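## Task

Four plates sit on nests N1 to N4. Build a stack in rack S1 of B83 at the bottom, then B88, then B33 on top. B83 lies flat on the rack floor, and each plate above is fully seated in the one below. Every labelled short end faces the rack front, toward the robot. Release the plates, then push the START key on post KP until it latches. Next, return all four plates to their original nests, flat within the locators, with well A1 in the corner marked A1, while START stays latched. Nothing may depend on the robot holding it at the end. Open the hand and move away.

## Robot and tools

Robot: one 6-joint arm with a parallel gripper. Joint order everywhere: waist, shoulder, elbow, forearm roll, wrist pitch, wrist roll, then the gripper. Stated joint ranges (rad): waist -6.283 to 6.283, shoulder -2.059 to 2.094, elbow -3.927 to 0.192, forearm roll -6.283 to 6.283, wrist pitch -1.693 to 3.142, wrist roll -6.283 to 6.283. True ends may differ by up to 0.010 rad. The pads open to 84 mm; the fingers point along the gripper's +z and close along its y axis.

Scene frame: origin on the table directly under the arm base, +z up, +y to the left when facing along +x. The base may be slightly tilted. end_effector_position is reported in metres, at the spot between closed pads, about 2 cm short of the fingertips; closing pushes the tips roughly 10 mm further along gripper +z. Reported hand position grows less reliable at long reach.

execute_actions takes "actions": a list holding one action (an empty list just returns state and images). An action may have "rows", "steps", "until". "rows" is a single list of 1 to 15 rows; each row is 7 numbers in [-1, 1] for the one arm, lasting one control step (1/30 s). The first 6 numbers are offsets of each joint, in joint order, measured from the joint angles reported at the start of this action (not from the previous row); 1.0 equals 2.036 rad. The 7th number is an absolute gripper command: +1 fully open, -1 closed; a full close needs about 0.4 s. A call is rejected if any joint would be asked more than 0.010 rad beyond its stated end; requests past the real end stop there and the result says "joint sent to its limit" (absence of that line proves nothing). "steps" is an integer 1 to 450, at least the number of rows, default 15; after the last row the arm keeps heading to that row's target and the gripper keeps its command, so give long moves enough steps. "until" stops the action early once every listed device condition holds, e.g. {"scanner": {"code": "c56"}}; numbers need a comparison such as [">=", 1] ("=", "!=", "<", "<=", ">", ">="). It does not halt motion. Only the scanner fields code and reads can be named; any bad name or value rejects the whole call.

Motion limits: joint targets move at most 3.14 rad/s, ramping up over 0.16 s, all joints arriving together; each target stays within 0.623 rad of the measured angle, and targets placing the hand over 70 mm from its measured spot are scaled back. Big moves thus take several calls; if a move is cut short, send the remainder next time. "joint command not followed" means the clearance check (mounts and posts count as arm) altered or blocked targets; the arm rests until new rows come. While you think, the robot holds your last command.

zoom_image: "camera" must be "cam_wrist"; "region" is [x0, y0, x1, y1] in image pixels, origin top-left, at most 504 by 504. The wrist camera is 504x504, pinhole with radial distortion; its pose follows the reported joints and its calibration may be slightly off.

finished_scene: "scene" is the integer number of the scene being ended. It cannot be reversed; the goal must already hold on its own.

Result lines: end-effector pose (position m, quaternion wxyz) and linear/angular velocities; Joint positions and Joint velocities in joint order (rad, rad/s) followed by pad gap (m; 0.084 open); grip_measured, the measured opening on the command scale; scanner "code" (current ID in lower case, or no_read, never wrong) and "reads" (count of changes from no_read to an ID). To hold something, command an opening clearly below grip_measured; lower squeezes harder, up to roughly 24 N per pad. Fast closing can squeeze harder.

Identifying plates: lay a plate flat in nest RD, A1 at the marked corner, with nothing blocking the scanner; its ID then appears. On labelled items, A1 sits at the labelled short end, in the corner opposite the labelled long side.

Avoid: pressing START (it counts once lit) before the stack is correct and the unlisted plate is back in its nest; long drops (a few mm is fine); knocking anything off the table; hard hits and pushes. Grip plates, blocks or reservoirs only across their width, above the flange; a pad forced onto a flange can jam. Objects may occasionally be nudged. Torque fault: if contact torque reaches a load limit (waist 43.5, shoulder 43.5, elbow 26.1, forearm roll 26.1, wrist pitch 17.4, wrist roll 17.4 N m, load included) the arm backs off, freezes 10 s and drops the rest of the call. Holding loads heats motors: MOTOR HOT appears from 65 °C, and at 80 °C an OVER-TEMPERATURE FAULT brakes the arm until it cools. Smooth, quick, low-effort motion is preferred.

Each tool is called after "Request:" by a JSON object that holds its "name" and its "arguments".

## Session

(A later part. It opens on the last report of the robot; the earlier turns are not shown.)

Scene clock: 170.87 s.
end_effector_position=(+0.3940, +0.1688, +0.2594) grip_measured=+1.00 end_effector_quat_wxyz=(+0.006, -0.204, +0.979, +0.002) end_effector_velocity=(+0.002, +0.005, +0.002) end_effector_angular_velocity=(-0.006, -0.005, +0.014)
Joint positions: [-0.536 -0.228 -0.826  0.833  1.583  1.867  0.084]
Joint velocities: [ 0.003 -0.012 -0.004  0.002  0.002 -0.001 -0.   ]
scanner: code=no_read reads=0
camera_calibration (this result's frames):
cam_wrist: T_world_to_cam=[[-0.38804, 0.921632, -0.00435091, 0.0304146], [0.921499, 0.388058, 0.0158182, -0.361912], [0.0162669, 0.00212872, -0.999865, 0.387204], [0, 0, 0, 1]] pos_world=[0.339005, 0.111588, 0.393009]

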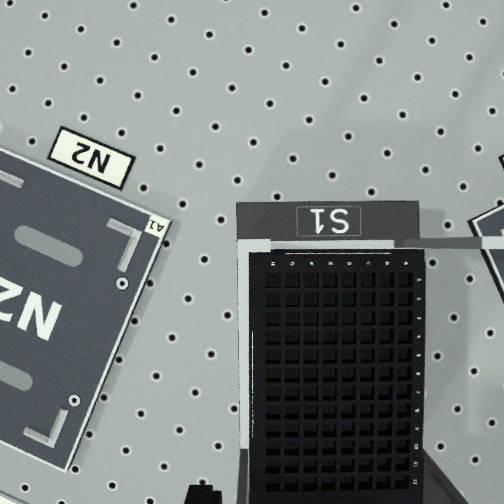

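Request:
{"name": "execute_actions", "arguments": {"actions": [{"rows":[[0.0693,-0.0172,0.0619,0.0329,-0.0737,-0.002,1],[0.0693,-0.0172,0.0619,0.0329,-0.0737,-0.002,1],[0.0693,-0.0172,0.0619,0.0329,-0.0737,-0.002,1],[0.0693,-0.0172,0.0619,0.0329,-0.0737,-0.002,1],[0.0693,-0.0172,0.0619,0.0329,-0.0737,-0.002,1],[0.137,-0.0108,0.1012,0.0761,-0.1449,-0.0059,1],[0.137,-0.0108,0.1012,0.0761,-0.1449,-0.0059,1],[0.137,-0.0108,0.1012,0.0761,-0.1449,-0.0059,1],[0.137,-0.0108,0.1012,0.0761,-0.1449,-0.0059,1],[0.1891,0.0054,0.1184,0.1144,-0.1945,-0.0167,1],[0.1891,0.0054,0.1184,0.1144,-0.1945,-0.0167,1],[0.1891,0.0054,0.1184,0.1144,-0.1945,-0.0167,1],[0.1891,0.0054,0.1184,0.1144,-0.1945,-0.0167,1],[0.1891,0.0054,0.1184,0.1144,-0.1945,-0.0167,1],[0.2215,0.0216,0.1238,0.1419,-0.2254,-0.0255,1]],"steps":32}]}}

Request:
{"name": "execute_actions", "arguments": {"actions": [{"rows":[[0,0,0,0,0,0,0.3]],"steps":12}]}}

Scene clock: 176.90 s.
end_effector_position=(+0.3927, +0.1724, +0.0906) grip_measured=+1.00 end_effector_quat_wxyz=(+0.005, -0.209, +0.978, -0.000) end_effector_velocity=(-0.001, +0.001, -0.001) end_effector_angular_velocity=(+0.002, +0.003, +0.000)
Joint positions: [-0.085 -0.184 -0.574  1.122  1.125  1.815  0.084]
Joint velocities: [0.002 0.001 0.    0.    0.001 0.    0.   ]
scanner: code=no_read reads=0
camera_calibration (this result's frames):
cam_wrist: T_world_to_cam=[[-0.39757, 0.917533, -0.00839261, 0.0307404], [0.917454, 0.397649, 0.0123929, -0.359196], [0.0147082, -0.0027728, -0.999888, 0.219932], [0, 0, 0, 1]] pos_world=[0.338533, 0.115238, 0.224617]

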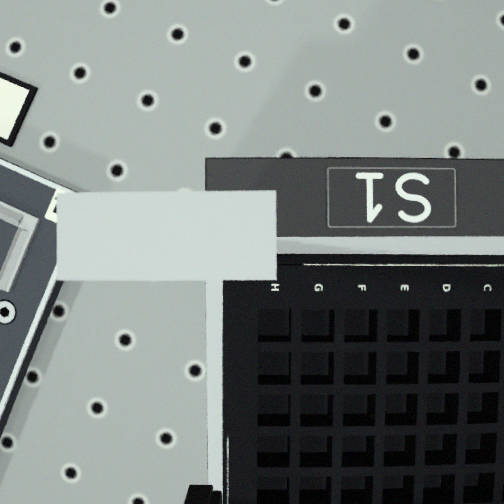

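Scene clock: 177.30 s.
end_effector_position=(+0.3929, +0.1724, +0.0908) grip_measured=+0.93 end_effector_quat_wxyz=(+0.005, -0.210, +0.978, -0.001) end_effector_velocity=(-0.000, -0.000, -0.000) end_effector_angular_velocity=(-0.000, +0.001, +0.000)
Joint positions: [-0.086 -0.184 -0.574  1.122  1.125  1.815  0.082]
Joint velocities: [ 0.  0.  0. -0. -0. -0.  0.]
scanner: code=no_read reads=0
camera_calibration (this result's frames):
cam_wrist: T_world_to_cam=[[-0.397898, 0.917389, -0.00866502, 0.0309234], [0.917304, 0.397982, 0.0128114, -0.359451], [0.0152015, -0.00285083, -0.99988, 0.219933], [0, 0, 0, 1]] pos_world=[0.338687, 0.115313, 0.224779]

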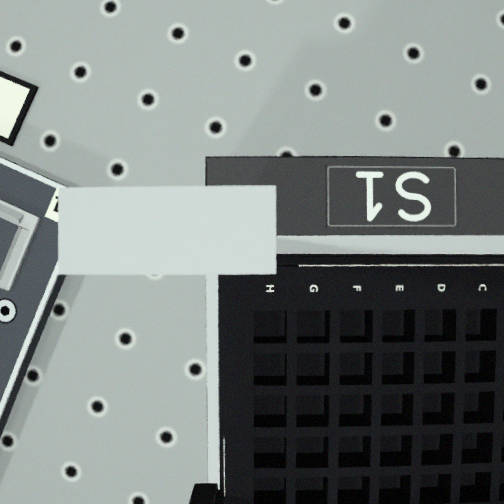

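Request:
{"name": "execute_actions", "arguments": {"actions": [{"rows":[[-0.0319,-0.0162,-0.0054,-0.0275,0.0305,0.0088,0.3],[-0.0319,-0.0162,-0.0054,-0.0275,0.0305,0.0088,0.3],[-0.0319,-0.0162,-0.0054,-0.0275,0.0305,0.0088,0.3],[-0.0319,-0.0162,-0.0054,-0.0275,0.0305,0.0088,0.3],[-0.0319,-0.0162,-0.0054,-0.0275,0.0305,0.0088,0.3],[-0.084,-0.0324,-0.0226,-0.0658,0.08,0.0196,0.3],[-0.084,-0.0324,-0.0226,-0.0658,0.08,0.0196,0.3],[-0.084,-0.0324,-0.0226,-0.0658,0.08,0.0196,0.3],[-0.084,-0.0324,-0.0226,-0.0658,0.08,0.0196,0.3],[-0.084,-0.0324,-0.0226,-0.0658,0.08,0.0196,0.3],[-0.1297,-0.0398,-0.0467,-0.0963,0.1277,0.0236,0.3],[-0.1297,-0.0398,-0.0467,-0.0963,0.1277,0.0236,0.3],[-0.1297,-0.0398,-0.0467,-0.0963,0.1277,0.0236,0.3],[-0.1297,-0.0398,-0.0467,-0.0963,0.1277,0.0236,0.3],[-0.1734,-0.0378,-0.0796,-0.1208,0.1744,0.0236,0.3]],"steps":26}]}}

Request:
{"name": "execute_actions", "arguments": {"actions": [{"rows":[[-0.048,0.014,-0.045,-0.0216,0.051,0.002,0.3],[-0.048,0.014,-0.045,-0.0216,0.051,0.002,0.3],[-0.048,0.014,-0.045,-0.0216,0.051,0.002,0.3],[-0.048,0.014,-0.045,-0.0216,0.051,0.002,0.3],[-0.048,0.014,-0.045,-0.0216,0.051,0.002,0.3],[-0.048,0.014,-0.045,-0.0216,0.051,0.002,0.3],[-0.2515,0.6189,-0.3458,-0.1257,-0.0639,0.2372,0.3]],"steps":45}]}}

Scene clock: 184.70 s.
end_effector_position=(+0.3914, +0.1722, +0.2194) grip_measured=+0.93 end_effector_quat_wxyz=(+0.003, -0.212, +0.977, -0.001) end_effector_velocity=(+0.005, +0.003, +0.005) end_effector_angular_velocity=(-0.006, -0.011, +0.013)
Joint positions: [-0.438 -0.26  -0.734  0.876  1.48   1.863  0.082]
Joint velocities: [-0.    -0.003 -0.014  0.003 -0.001  0.     0.   ]
scanner: code=no_read reads=0
camera_calibration (this result's frames):
cam_wrist: T_world_to_cam=[[-0.401711, 0.915729, -0.00829302, 0.0333132], [0.915699, 0.401775, 0.00855585, -0.358684], [0.0111668, -0.00415693, -0.999929, 0.350366], [0, 0, 0, 1]] pos_world=[0.337916, 0.115061, 0.353686]

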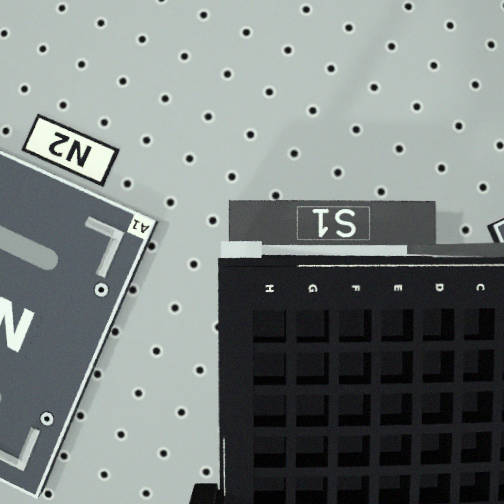

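Scene clock: 186.20 s.
end_effector_position=(+0.3004, -0.2545, +0.2337) grip_measured=+0.93 end_effector_quat_wxyz=(+0.007, +0.335, +0.942, +0.029) end_effector_velocity=(-0.019, +0.003, -0.025) end_effector_angular_velocity=(+0.055, +0.015, -0.036)
Joint positions: [-0.949  0.996 -1.44   0.62   1.35   2.346  0.082]
Joint velocities: [-0.003  0.032  0.033 -0.003  0.003  0.001 -0.   ]
scanner: code=no_read reads=0
camera_calibration (this result's frames):
cam_wrist: T_world_to_cam=[[0.640353, 0.76614, 0.0545639, 0.0219147], [0.76741, -0.641146, -0.00377393, -0.322097], [0.0320921, 0.0442895, -0.998503, 0.369572], [0, 0, 0, 1]] pos_world=[0.221287, -0.239669, 0.366608]

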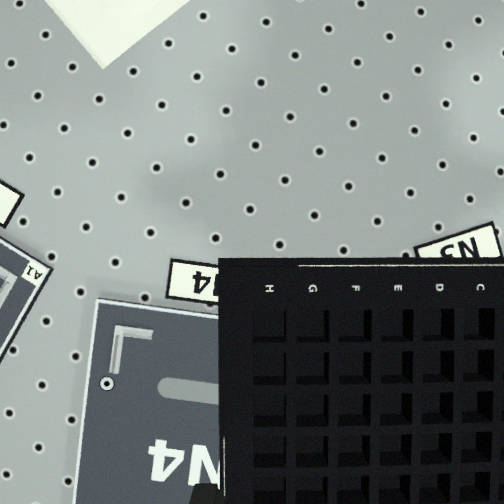

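Request:
{"name": "execute_actions", "arguments": {"actions": [{"rows":[[0.0923,0.1739,-0.0584,0.0928,-0.1311,0.0118,0.3]],"steps":28}]}}

Request:
{"name": "execute_actions", "arguments": {"actions": [{"rows":[[0.0172,0.0113,0.0044,0.0221,-0.0123,-0.0079,0.3]],"steps":16}]}}

Scene clock: 188.60 s.
end_effector_position=(+0.2990, -0.3311, +0.0759) grip_measured=+0.93 end_effector_quat_wxyz=(+0.004, +0.395, +0.919, +0.001) end_effector_velocity=(+0.001, -0.000, -0.000) end_effector_angular_velocity=(-0.001, +0.001, +0.001)
Joint positions: [-0.761  1.349 -1.559  0.809  1.083  2.37   0.082]
Joint velocities: [ 0.002  0.001 -0.002  0.    -0.001  0.     0.   ]
scanner: code=no_read reads=0
camera_calibration (this result's frames):
cam_wrist: T_world_to_cam=[[0.734084, 0.679058, -0.000904957, 0.0373948], [0.679037, -0.734049, 0.00895367, -0.376018], [0.00541578, -0.00718724, -0.99996, 0.206519], [0, 0, 0, 1]] pos_world=[0.226761, -0.299924, 0.209911]

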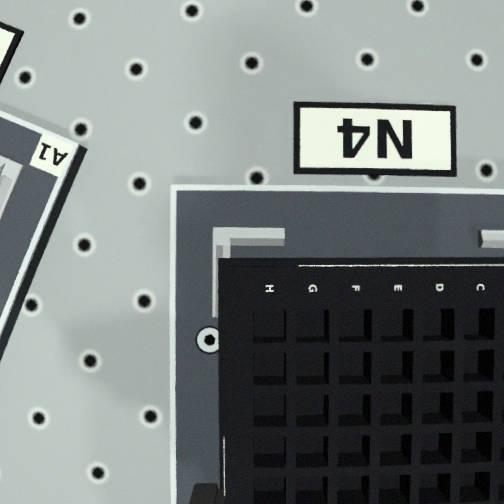

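Scene clock: 189.13 s.
end_effector_position=(+0.2990, -0.3295, +0.0547) grip_measured=+0.93 end_effector_quat_wxyz=(+0.004, +0.397, +0.918, +0.001) end_effector_velocity=(-0.005, +0.002, -0.005) end_effector_angular_velocity=(+0.010, +0.005, -0.007)
Joint positions: [-0.727  1.372 -1.55   0.854  1.058  2.354  0.082]
Joint velocities: [ 0.001  0.005  0.007  0.001  0.001 -0.001  0.   ]
scanner: code=no_read reads=0
camera_calibration (this result's frames):
cam_wrist: T_world_to_cam=[[0.737904, 0.674905, 0.000269657, 0.0337443], [0.67488, -0.73788, 0.00831793, -0.374579], [0.00581279, -0.00595585, -0.999965, 0.185638], [0, 0, 0, 1]] pos_world=[0.226817, -0.298063, 0.188738]

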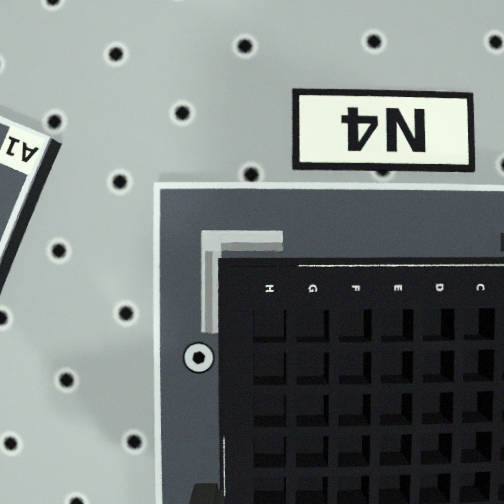

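Request:
{"name": "execute_actions", "arguments": {"actions": [{"rows":[[0.0093,0.006,0.002,0.0115,-0.006,-0.0037,0.3]],"steps":16}]}}

Scene clock: 190.23 s.
end_effector_position=(+0.2983, -0.3283, +0.0434) grip_measured=+0.93 end_effector_quat_wxyz=(+0.003, +0.399, +0.917, +0.002) end_effector_velocity=(+0.000, +0.000, -0.000) end_effector_angular_velocity=(+0.000, -0.000, -0.000)
Joint positions: [-0.708  1.384 -1.546  0.877  1.046  2.347  0.082]
Joint velocities: [ 0.    -0.     0.     0.001  0.    -0.    -0.   ]
scanner: code=no_read reads=0
camera_calibration (this result's frames):
cam_wrist: T_world_to_cam=[[0.740594, 0.671953, 0.0002072, 0.0316653], [0.671937, -0.740578, 0.00669284, -0.373129], [0.00465073, -0.00481745, -0.999978, 0.175096], [0, 0, 0, 1]] pos_world=[0.226454, -0.296765, 0.177582]

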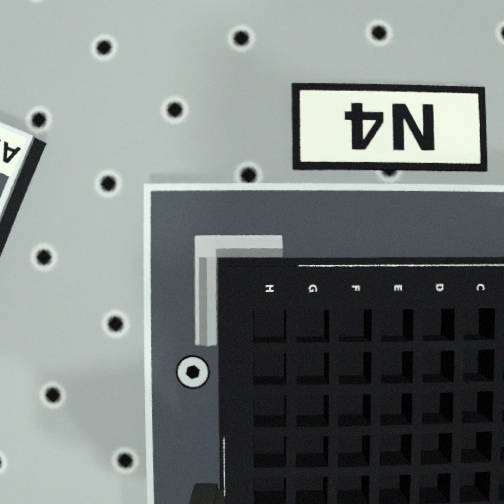

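Request:
{"name": "execute_actions", "arguments": {"actions": [{"rows":[[0,0,0,0,0,0,1],[0,0,0,0,0,0,1],[0,0,0,0,0,0,1],[0,0,0,0,0,0,1],[0,0,0,0,0,0,1],[0,0,0,0,0,0,1],[0,0,0,0,0,0,1],[0,0,0,0,0,0,1],[-0.026,-0.0167,-0.0064,-0.0334,0.0182,0.0113,1],[-0.026,-0.0167,-0.0064,-0.0334,0.0182,0.0113,1],[-0.026,-0.0167,-0.0064,-0.0334,0.0182,0.0113,1],[-0.026,-0.0167,-0.0064,-0.0334,0.0182,0.0113,1],[-0.026,-0.0167,-0.0064,-0.0334,0.0182,0.0113,1],[-0.026,-0.0167,-0.0064,-0.0334,0.0182,0.0113,1],[-0.1194,-0.1891,0.052,-0.1262,0.1493,0,1]],"steps":38}]}}

Request:
{"name": "execute_actions", "arguments": {"actions": [{"rows":[[0.2033,-0.6046,0.3006,0.1041,0.1149,-0.2353,1]],"steps":40}]}}

Scene clock: 194.57 s.
end_effector_position=(+0.2990, -0.2552, +0.2320) grip_measured=+1.00 end_effector_quat_wxyz=(+0.007, +0.337, +0.941, +0.031) end_effector_velocity=(+0.000, +0.000, +0.004) end_effector_angular_velocity=(-0.005, -0.003, +0.002)
Joint positions: [-0.95   1.    -1.44   0.62   1.35   2.347  0.084]
Joint velocities: [-0.004 -0.007 -0.001 -0.002  0.002 -0.    -0.   ]
scanner: code=no_read reads=0
camera_calibration (this result's frames):
cam_wrist: T_world_to_cam=[[0.643123, 0.763619, 0.0572582, 0.0213023], [0.765075, -0.643915, -0.00580275, -0.320994], [0.0324383, 0.0475387, -0.998343, 0.368669], [0, 0, 0, 1]] pos_world=[0.219925, -0.240485, 0.364976]

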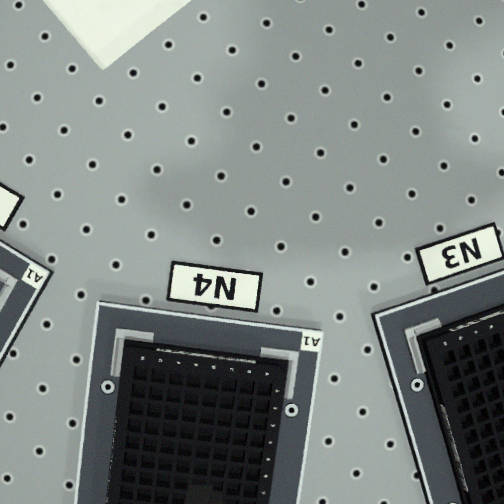

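Scene clock: 195.90 s.
end_effector_position=(+0.3943, +0.1691, +0.2603) grip_measured=+1.00 end_effector_quat_wxyz=(+0.007, -0.205, +0.979, +0.001) end_effector_velocity=(+0.000, +0.002, +0.001) end_effector_angular_velocity=(-0.003, -0.002, +0.007)
Joint positions: [-0.537 -0.229 -0.828  0.832  1.583  1.868  0.084]
Joint velocities: [ 0.002 -0.008  0.     0.     0.001 -0.    -0.   ]
scanner: code=no_read reads=0
camera_calibration (this result's frames):
cam_wrist: T_world_to_cam=[[-0.389478, 0.92101, -0.00687222, 0.0316041], [0.920871, 0.389539, 0.0159923, -0.362433], [0.0174061, -0.00009978, -0.999848, 0.388031], [0, 0, 0, 1]] pos_world=[0.339309, 0.112113, 0.393986]

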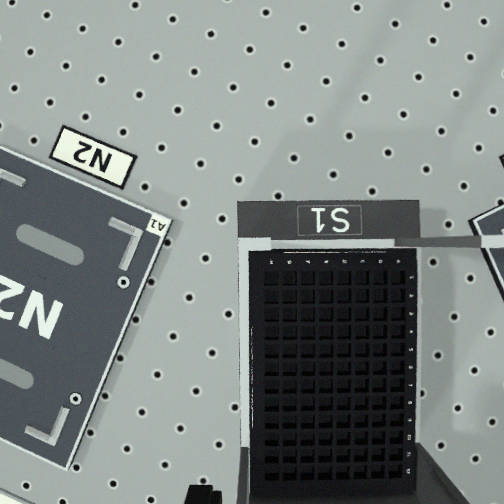

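Request:
{"name": "execute_actions", "arguments": {"actions": [{"rows":[[0.0698,-0.0167,0.0629,0.0334,-0.0737,-0.0025,1],[0.0698,-0.0167,0.0629,0.0334,-0.0737,-0.0025,1],[0.0698,-0.0167,0.0629,0.0334,-0.0737,-0.0025,1],[0.0698,-0.0167,0.0629,0.0334,-0.0737,-0.0025,1],[0.0698,-0.0167,0.0629,0.0334,-0.0737,-0.0025,1],[0.1375,-0.0103,0.1022,0.0766,-0.1449,-0.0064,1],[0.1375,-0.0103,0.1022,0.0766,-0.1449,-0.0064,1],[0.1375,-0.0103,0.1022,0.0766,-0.1449,-0.0064,1],[0.1375,-0.0103,0.1022,0.0766,-0.1449,-0.0064,1],[0.1896,0.0059,0.1194,0.1149,-0.1945,-0.0172,1],[0.1896,0.0059,0.1194,0.1149,-0.1945,-0.0172,1],[0.1896,0.0059,0.1194,0.1149,-0.1945,-0.0172,1],[0.1896,0.0059,0.1194,0.1149,-0.1945,-0.0172,1],[0.1896,0.0059,0.1194,0.1149,-0.1945,-0.0172,1],[0.2397,0.0305,0.1272,0.1567,-0.2421,-0.0314,1]],"steps":34}]}}

Request:
{"name": "execute_actions", "arguments": {"actions": [{"rows":[[0,0,0,0,0,0,0.3]],"steps":12}]}}

Scene clock: 200.73 s.
end_effector_position=(+0.3925, +0.1722, +0.0784) grip_measured=+1.00 end_effector_quat_wxyz=(+0.005, -0.210, +0.978, -0.002) end_effector_velocity=(-0.001, +0.000, -0.001) end_effector_angular_velocity=(+0.002, +0.003, -0.002)
Joint positions: [-0.049 -0.167 -0.569  1.151  1.091  1.804  0.084]
Joint velocities: [0.002 0.001 0.002 0.001 0.001 0.    0.   ]
scanner: code=no_read reads=0
camera_calibration (this result's frames):
cam_wrist: T_world_to_cam=[[-0.39944, 0.916693, -0.0110277, 0.0318329], [0.916645, 0.399551, 0.010991, -0.358681], [0.0144815, -0.00571819, -0.999879, 0.208286], [0, 0, 0, 1]] pos_world=[0.338482, 0.115321, 0.212554]

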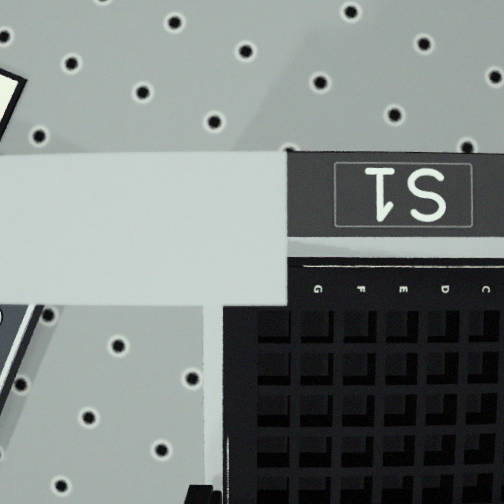

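Scene clock: 201.13 s.
end_effector_position=(+0.3927, +0.1722, +0.0785) grip_measured=+0.94 end_effector_quat_wxyz=(+0.005, -0.210, +0.978, -0.002) end_effector_velocity=(+0.000, -0.000, +0.000) end_effector_angular_velocity=(-0.002, -0.000, +0.000)
Joint positions: [-0.049 -0.167 -0.569  1.151  1.091  1.804  0.082]
Joint velocities: [ 0.     0.     0.    -0.001 -0.002 -0.     0.   ]
scanner: code=no_read reads=0
camera_calibration (this result's frames):
cam_wrist: T_world_to_cam=[[-0.399575, 0.91663, -0.0113481, 0.0319809], [0.916579, 0.399693, 0.0113632, -0.358869], [0.0149516, -0.00586097, -0.999871, 0.20828], [0, 0, 0, 1]] pos_world=[0.338596, 0.115343, 0.212694]

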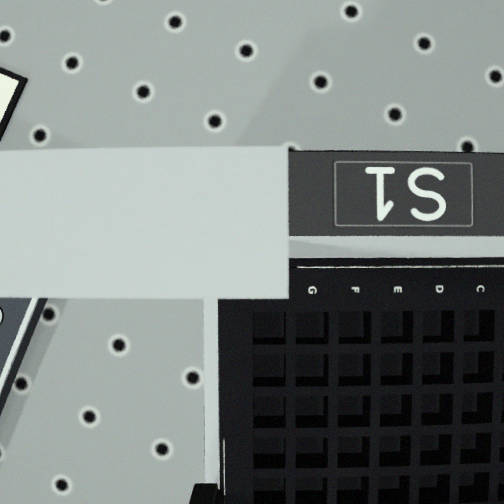

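Request:
{"name": "execute_actions", "arguments": {"actions": [{"rows":[[-0.0501,-0.0246,-0.0079,-0.0417,0.0472,0.0142,0.3],[-0.0501,-0.0246,-0.0079,-0.0417,0.0472,0.0142,0.3],[-0.0501,-0.0246,-0.0079,-0.0417,0.0472,0.0142,0.3],[-0.0501,-0.0246,-0.0079,-0.0417,0.0472,0.0142,0.3],[-0.0501,-0.0246,-0.0079,-0.0417,0.0472,0.0142,0.3],[-0.0501,-0.0246,-0.0079,-0.0417,0.0472,0.0142,0.3],[-0.1022,-0.0408,-0.025,-0.08,0.0968,0.025,0.3],[-0.1022,-0.0408,-0.025,-0.08,0.0968,0.025,0.3],[-0.1022,-0.0408,-0.025,-0.08,0.0968,0.025,0.3],[-0.1022,-0.0408,-0.025,-0.08,0.0968,0.025,0.3],[-0.1478,-0.0481,-0.0491,-0.1105,0.1444,0.029,0.3],[-0.1478,-0.0481,-0.0491,-0.1105,0.1444,0.029,0.3],[-0.1478,-0.0481,-0.0491,-0.1105,0.1444,0.029,0.3],[-0.1478,-0.0481,-0.0491,-0.1105,0.1444,0.029,0.3],[-0.1916,-0.0462,-0.082,-0.1351,0.1911,0.029,0.3]],"steps":26}]}}

Request:
{"name": "execute_actions", "arguments": {"actions": [{"rows":[[-0.048,0.014,-0.045,-0.0216,0.051,0.002,0.3],[-0.048,0.014,-0.045,-0.0216,0.051,0.002,0.3],[-0.048,0.014,-0.045,-0.0216,0.051,0.002,0.3],[-0.048,0.014,-0.045,-0.0216,0.051,0.002,0.3],[-0.048,0.014,-0.045,-0.0216,0.051,0.002,0.3],[-0.048,0.014,-0.045,-0.0216,0.051,0.002,0.3],[-0.0997,0.278,-0.1974,-0.0393,0.0079,0.0943,0.3]],"steps":34}]}}

Scene clock: 207.77 s.
end_effector_position=(+0.3914, +0.1722, +0.2195) grip_measured=+0.93 end_effector_quat_wxyz=(+0.004, -0.212, +0.977, -0.001) end_effector_velocity=(+0.004, +0.002, +0.004) end_effector_angular_velocity=(-0.006, -0.009, +0.008)
Joint positions: [-0.438 -0.261 -0.734  0.876  1.48   1.863  0.082]
Joint velocities: [-0.001 -0.002 -0.01   0.001 -0.002  0.001  0.   ]
scanner: code=no_read reads=0
camera_calibration (this result's frames):
cam_wrist: T_world_to_cam=[[-0.40211, 0.915552, -0.00851397, 0.0335702], [0.915515, 0.402179, 0.00920861, -0.358817], [0.0118551, -0.0040918, -0.999921, 0.35022], [0, 0, 0, 1]] pos_world=[0.33785, 0.115007, 0.353782]

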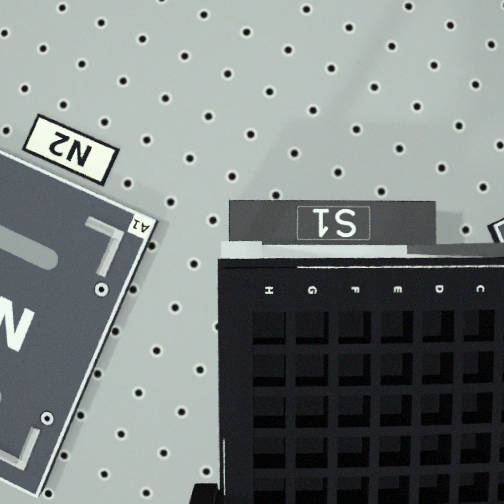

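Scene clock: 208.90 s.
end_effector_position=(+0.4390, +0.0101, +0.2713) grip_measured=+0.93 end_effector_quat_wxyz=(+0.012, -0.002, +1.000, +0.010) end_effector_velocity=(-0.000, -0.001, -0.000) end_effector_angular_velocity=(+0.002, +0.001, -0.002)
Joint positions: [-0.641  0.304 -1.136  0.796  1.496  2.055  0.082]
Joint velocities: [-0.001  0.004 -0.001 -0.     0.001 -0.     0.   ]
scanner: code=no_read reads=0
camera_calibration (this result's frames):
cam_wrist: T_world_to_cam=[[0.00924886, 0.999858, 0.0140669, 0.0140168], [0.999587, -0.00962737, 0.0270828, -0.375318], [0.0272144, 0.0138106, -0.999534, 0.393759], [0, 0, 0, 1]] pos_world=[0.364317, -0.0230662, 0.403543]

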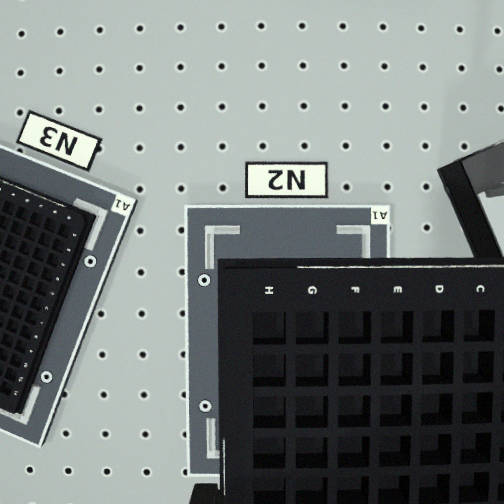

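Request:
{"name": "execute_actions", "arguments": {"actions": [{"rows":[[0.1989,0.0766,0.1125,0.1729,-0.2073,-0.086,0.3]],"steps":30}]}}

Scene clock: 210.63 s.
end_effector_position=(+0.4323, -0.0027, +0.0569) grip_measured=+0.93 end_effector_quat_wxyz=(-0.000, -0.003, +1.000, -0.000) end_effector_velocity=(-0.001, +0.000, -0.001) end_effector_angular_velocity=(+0.001, +0.002, -0.001)
Joint positions: [-0.237  0.46  -0.907  1.148  1.074  1.88   0.082]
Joint velocities: [ 0.003  0.002  0.001  0.001 -0.    -0.    -0.   ]
scanner: code=no_read reads=0
camera_calibration (this result's frames):
cam_wrist: T_world_to_cam=[[0.00699423, 0.999957, -0.00602615, 0.0320216], [0.999973, -0.00698052, 0.00229311, -0.361649], [0.00225095, -0.00604202, -0.999979, 0.190517], [0, 0, 0, 1]] pos_world=[0.360986, -0.0333936, 0.191535]

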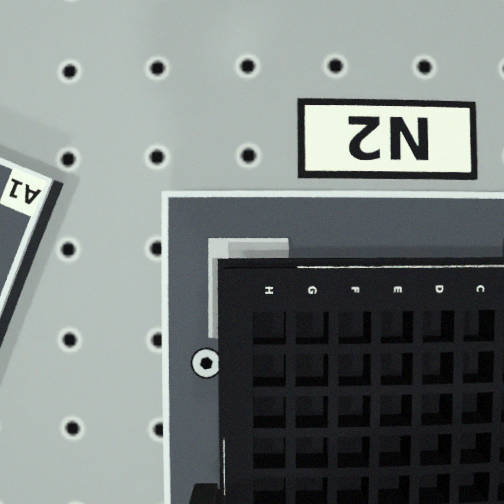

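Request:
{"name": "execute_actions", "arguments": {"actions": [{"rows":[[0,-0.0015,0,0,0,0,0.3],[0,-0.0015,0,0,0,0,0.3],[0,-0.0015,0,0,0,0,0.3],[0,-0.0015,0,0,0,0,0.3],[0.016,0.005,0.0014,0.016,-0.012,-0.0064,0.3]],"steps":22}]}}

Scene clock: 214.50 s.
end_effector_position=(+0.4331, -0.0009, +0.0443) grip_measured=+0.93 end_effector_quat_wxyz=(+0.000, -0.006, +1.000, -0.003) end_effector_velocity=(+0.001, +0.000, +0.000) end_effector_angular_velocity=(-0.000, -0.000, +0.001)
Joint positions: [-0.204  0.47  -0.904  1.18   1.05   1.867  0.082]
Joint velocities: [ 0.     0.    -0.001 -0.    -0.    -0.     0.   ]
scanner: code=no_read reads=0
camera_calibration (this result's frames):
cam_wrist: T_world_to_cam=[[0.00147986, 0.999923, -0.0123411, 0.0328385], [0.999993, -0.0014357, 0.00358598, -0.362472], [0.00356798, -0.0123463, -0.999917, 0.17732], [0, 0, 0, 1]] pos_world=[0.361788, -0.0311671, 0.179011]

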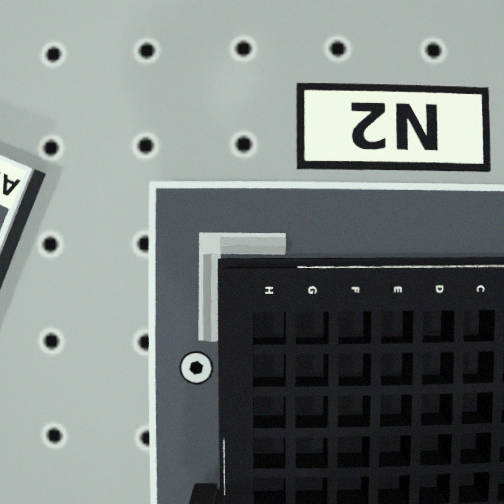

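Request:
{"name": "execute_actions", "arguments": {"actions": [{"rows":[[0,0,0,0,0,0,1],[0,0,0,0,0,0,1],[0,0,0,0,0,0,1],[0,0,0,0,0,0,1],[0,0,0,0,0,0,1],[0,0,0,0,0,0,1],[0,0,0,0,0,0,1],[0,0,0,0,0,0,1],[-0.016,-0.0065,-0.0014,-0.016,0.012,0.0064,1],[-0.016,-0.0065,-0.0014,-0.016,0.012,0.0064,1],[-0.016,-0.0065,-0.0014,-0.016,0.012,0.0064,1],[-0.016,-0.0065,-0.0014,-0.016,0.012,0.0064,1],[-0.016,-0.0065,-0.0014,-0.016,0.012,0.0064,1],[-0.215,-0.081,-0.115,-0.189,0.219,0.092,1]],"steps":38}]}}

Scene clock: 217.60 s.
end_effector_position=(+0.4393, +0.0097, +0.2712) grip_measured=+1.00 end_effector_quat_wxyz=(+0.012, -0.002, +1.000, +0.009) end_effector_velocity=(+0.002, -0.001, +0.006) end_effector_angular_velocity=(-0.010, -0.010, +0.003)
Joint positions: [-0.641  0.306 -1.137  0.796  1.495  2.054  0.084]
Joint velocities: [-0.007 -0.005 -0.007 -0.002 -0.002  0.001  0.   ]
scanner: code=no_read reads=0
camera_calibration (this result's frames):
cam_wrist: T_world_to_cam=[[0.0083071, 0.999873, 0.0136277, 0.0149851], [0.999602, -0.00867066, 0.0268389, -0.37559], [0.0269537, 0.0133994, -0.999547, 0.39374], [0, 0, 0, 1]] pos_world=[0.364704, -0.0235157, 0.403438]

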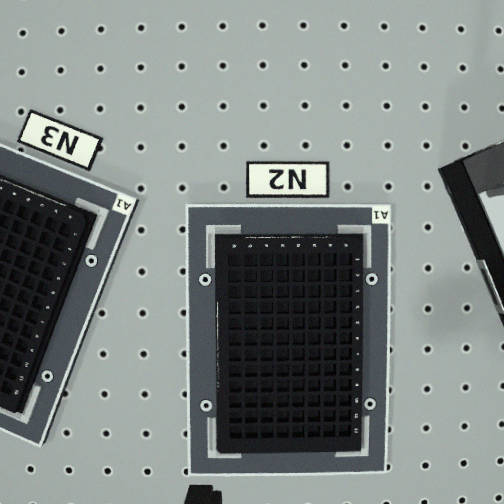

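Request:
{"name": "finished_scene", "arguments": {"scene": 2}}

The scene is finished: the task was done.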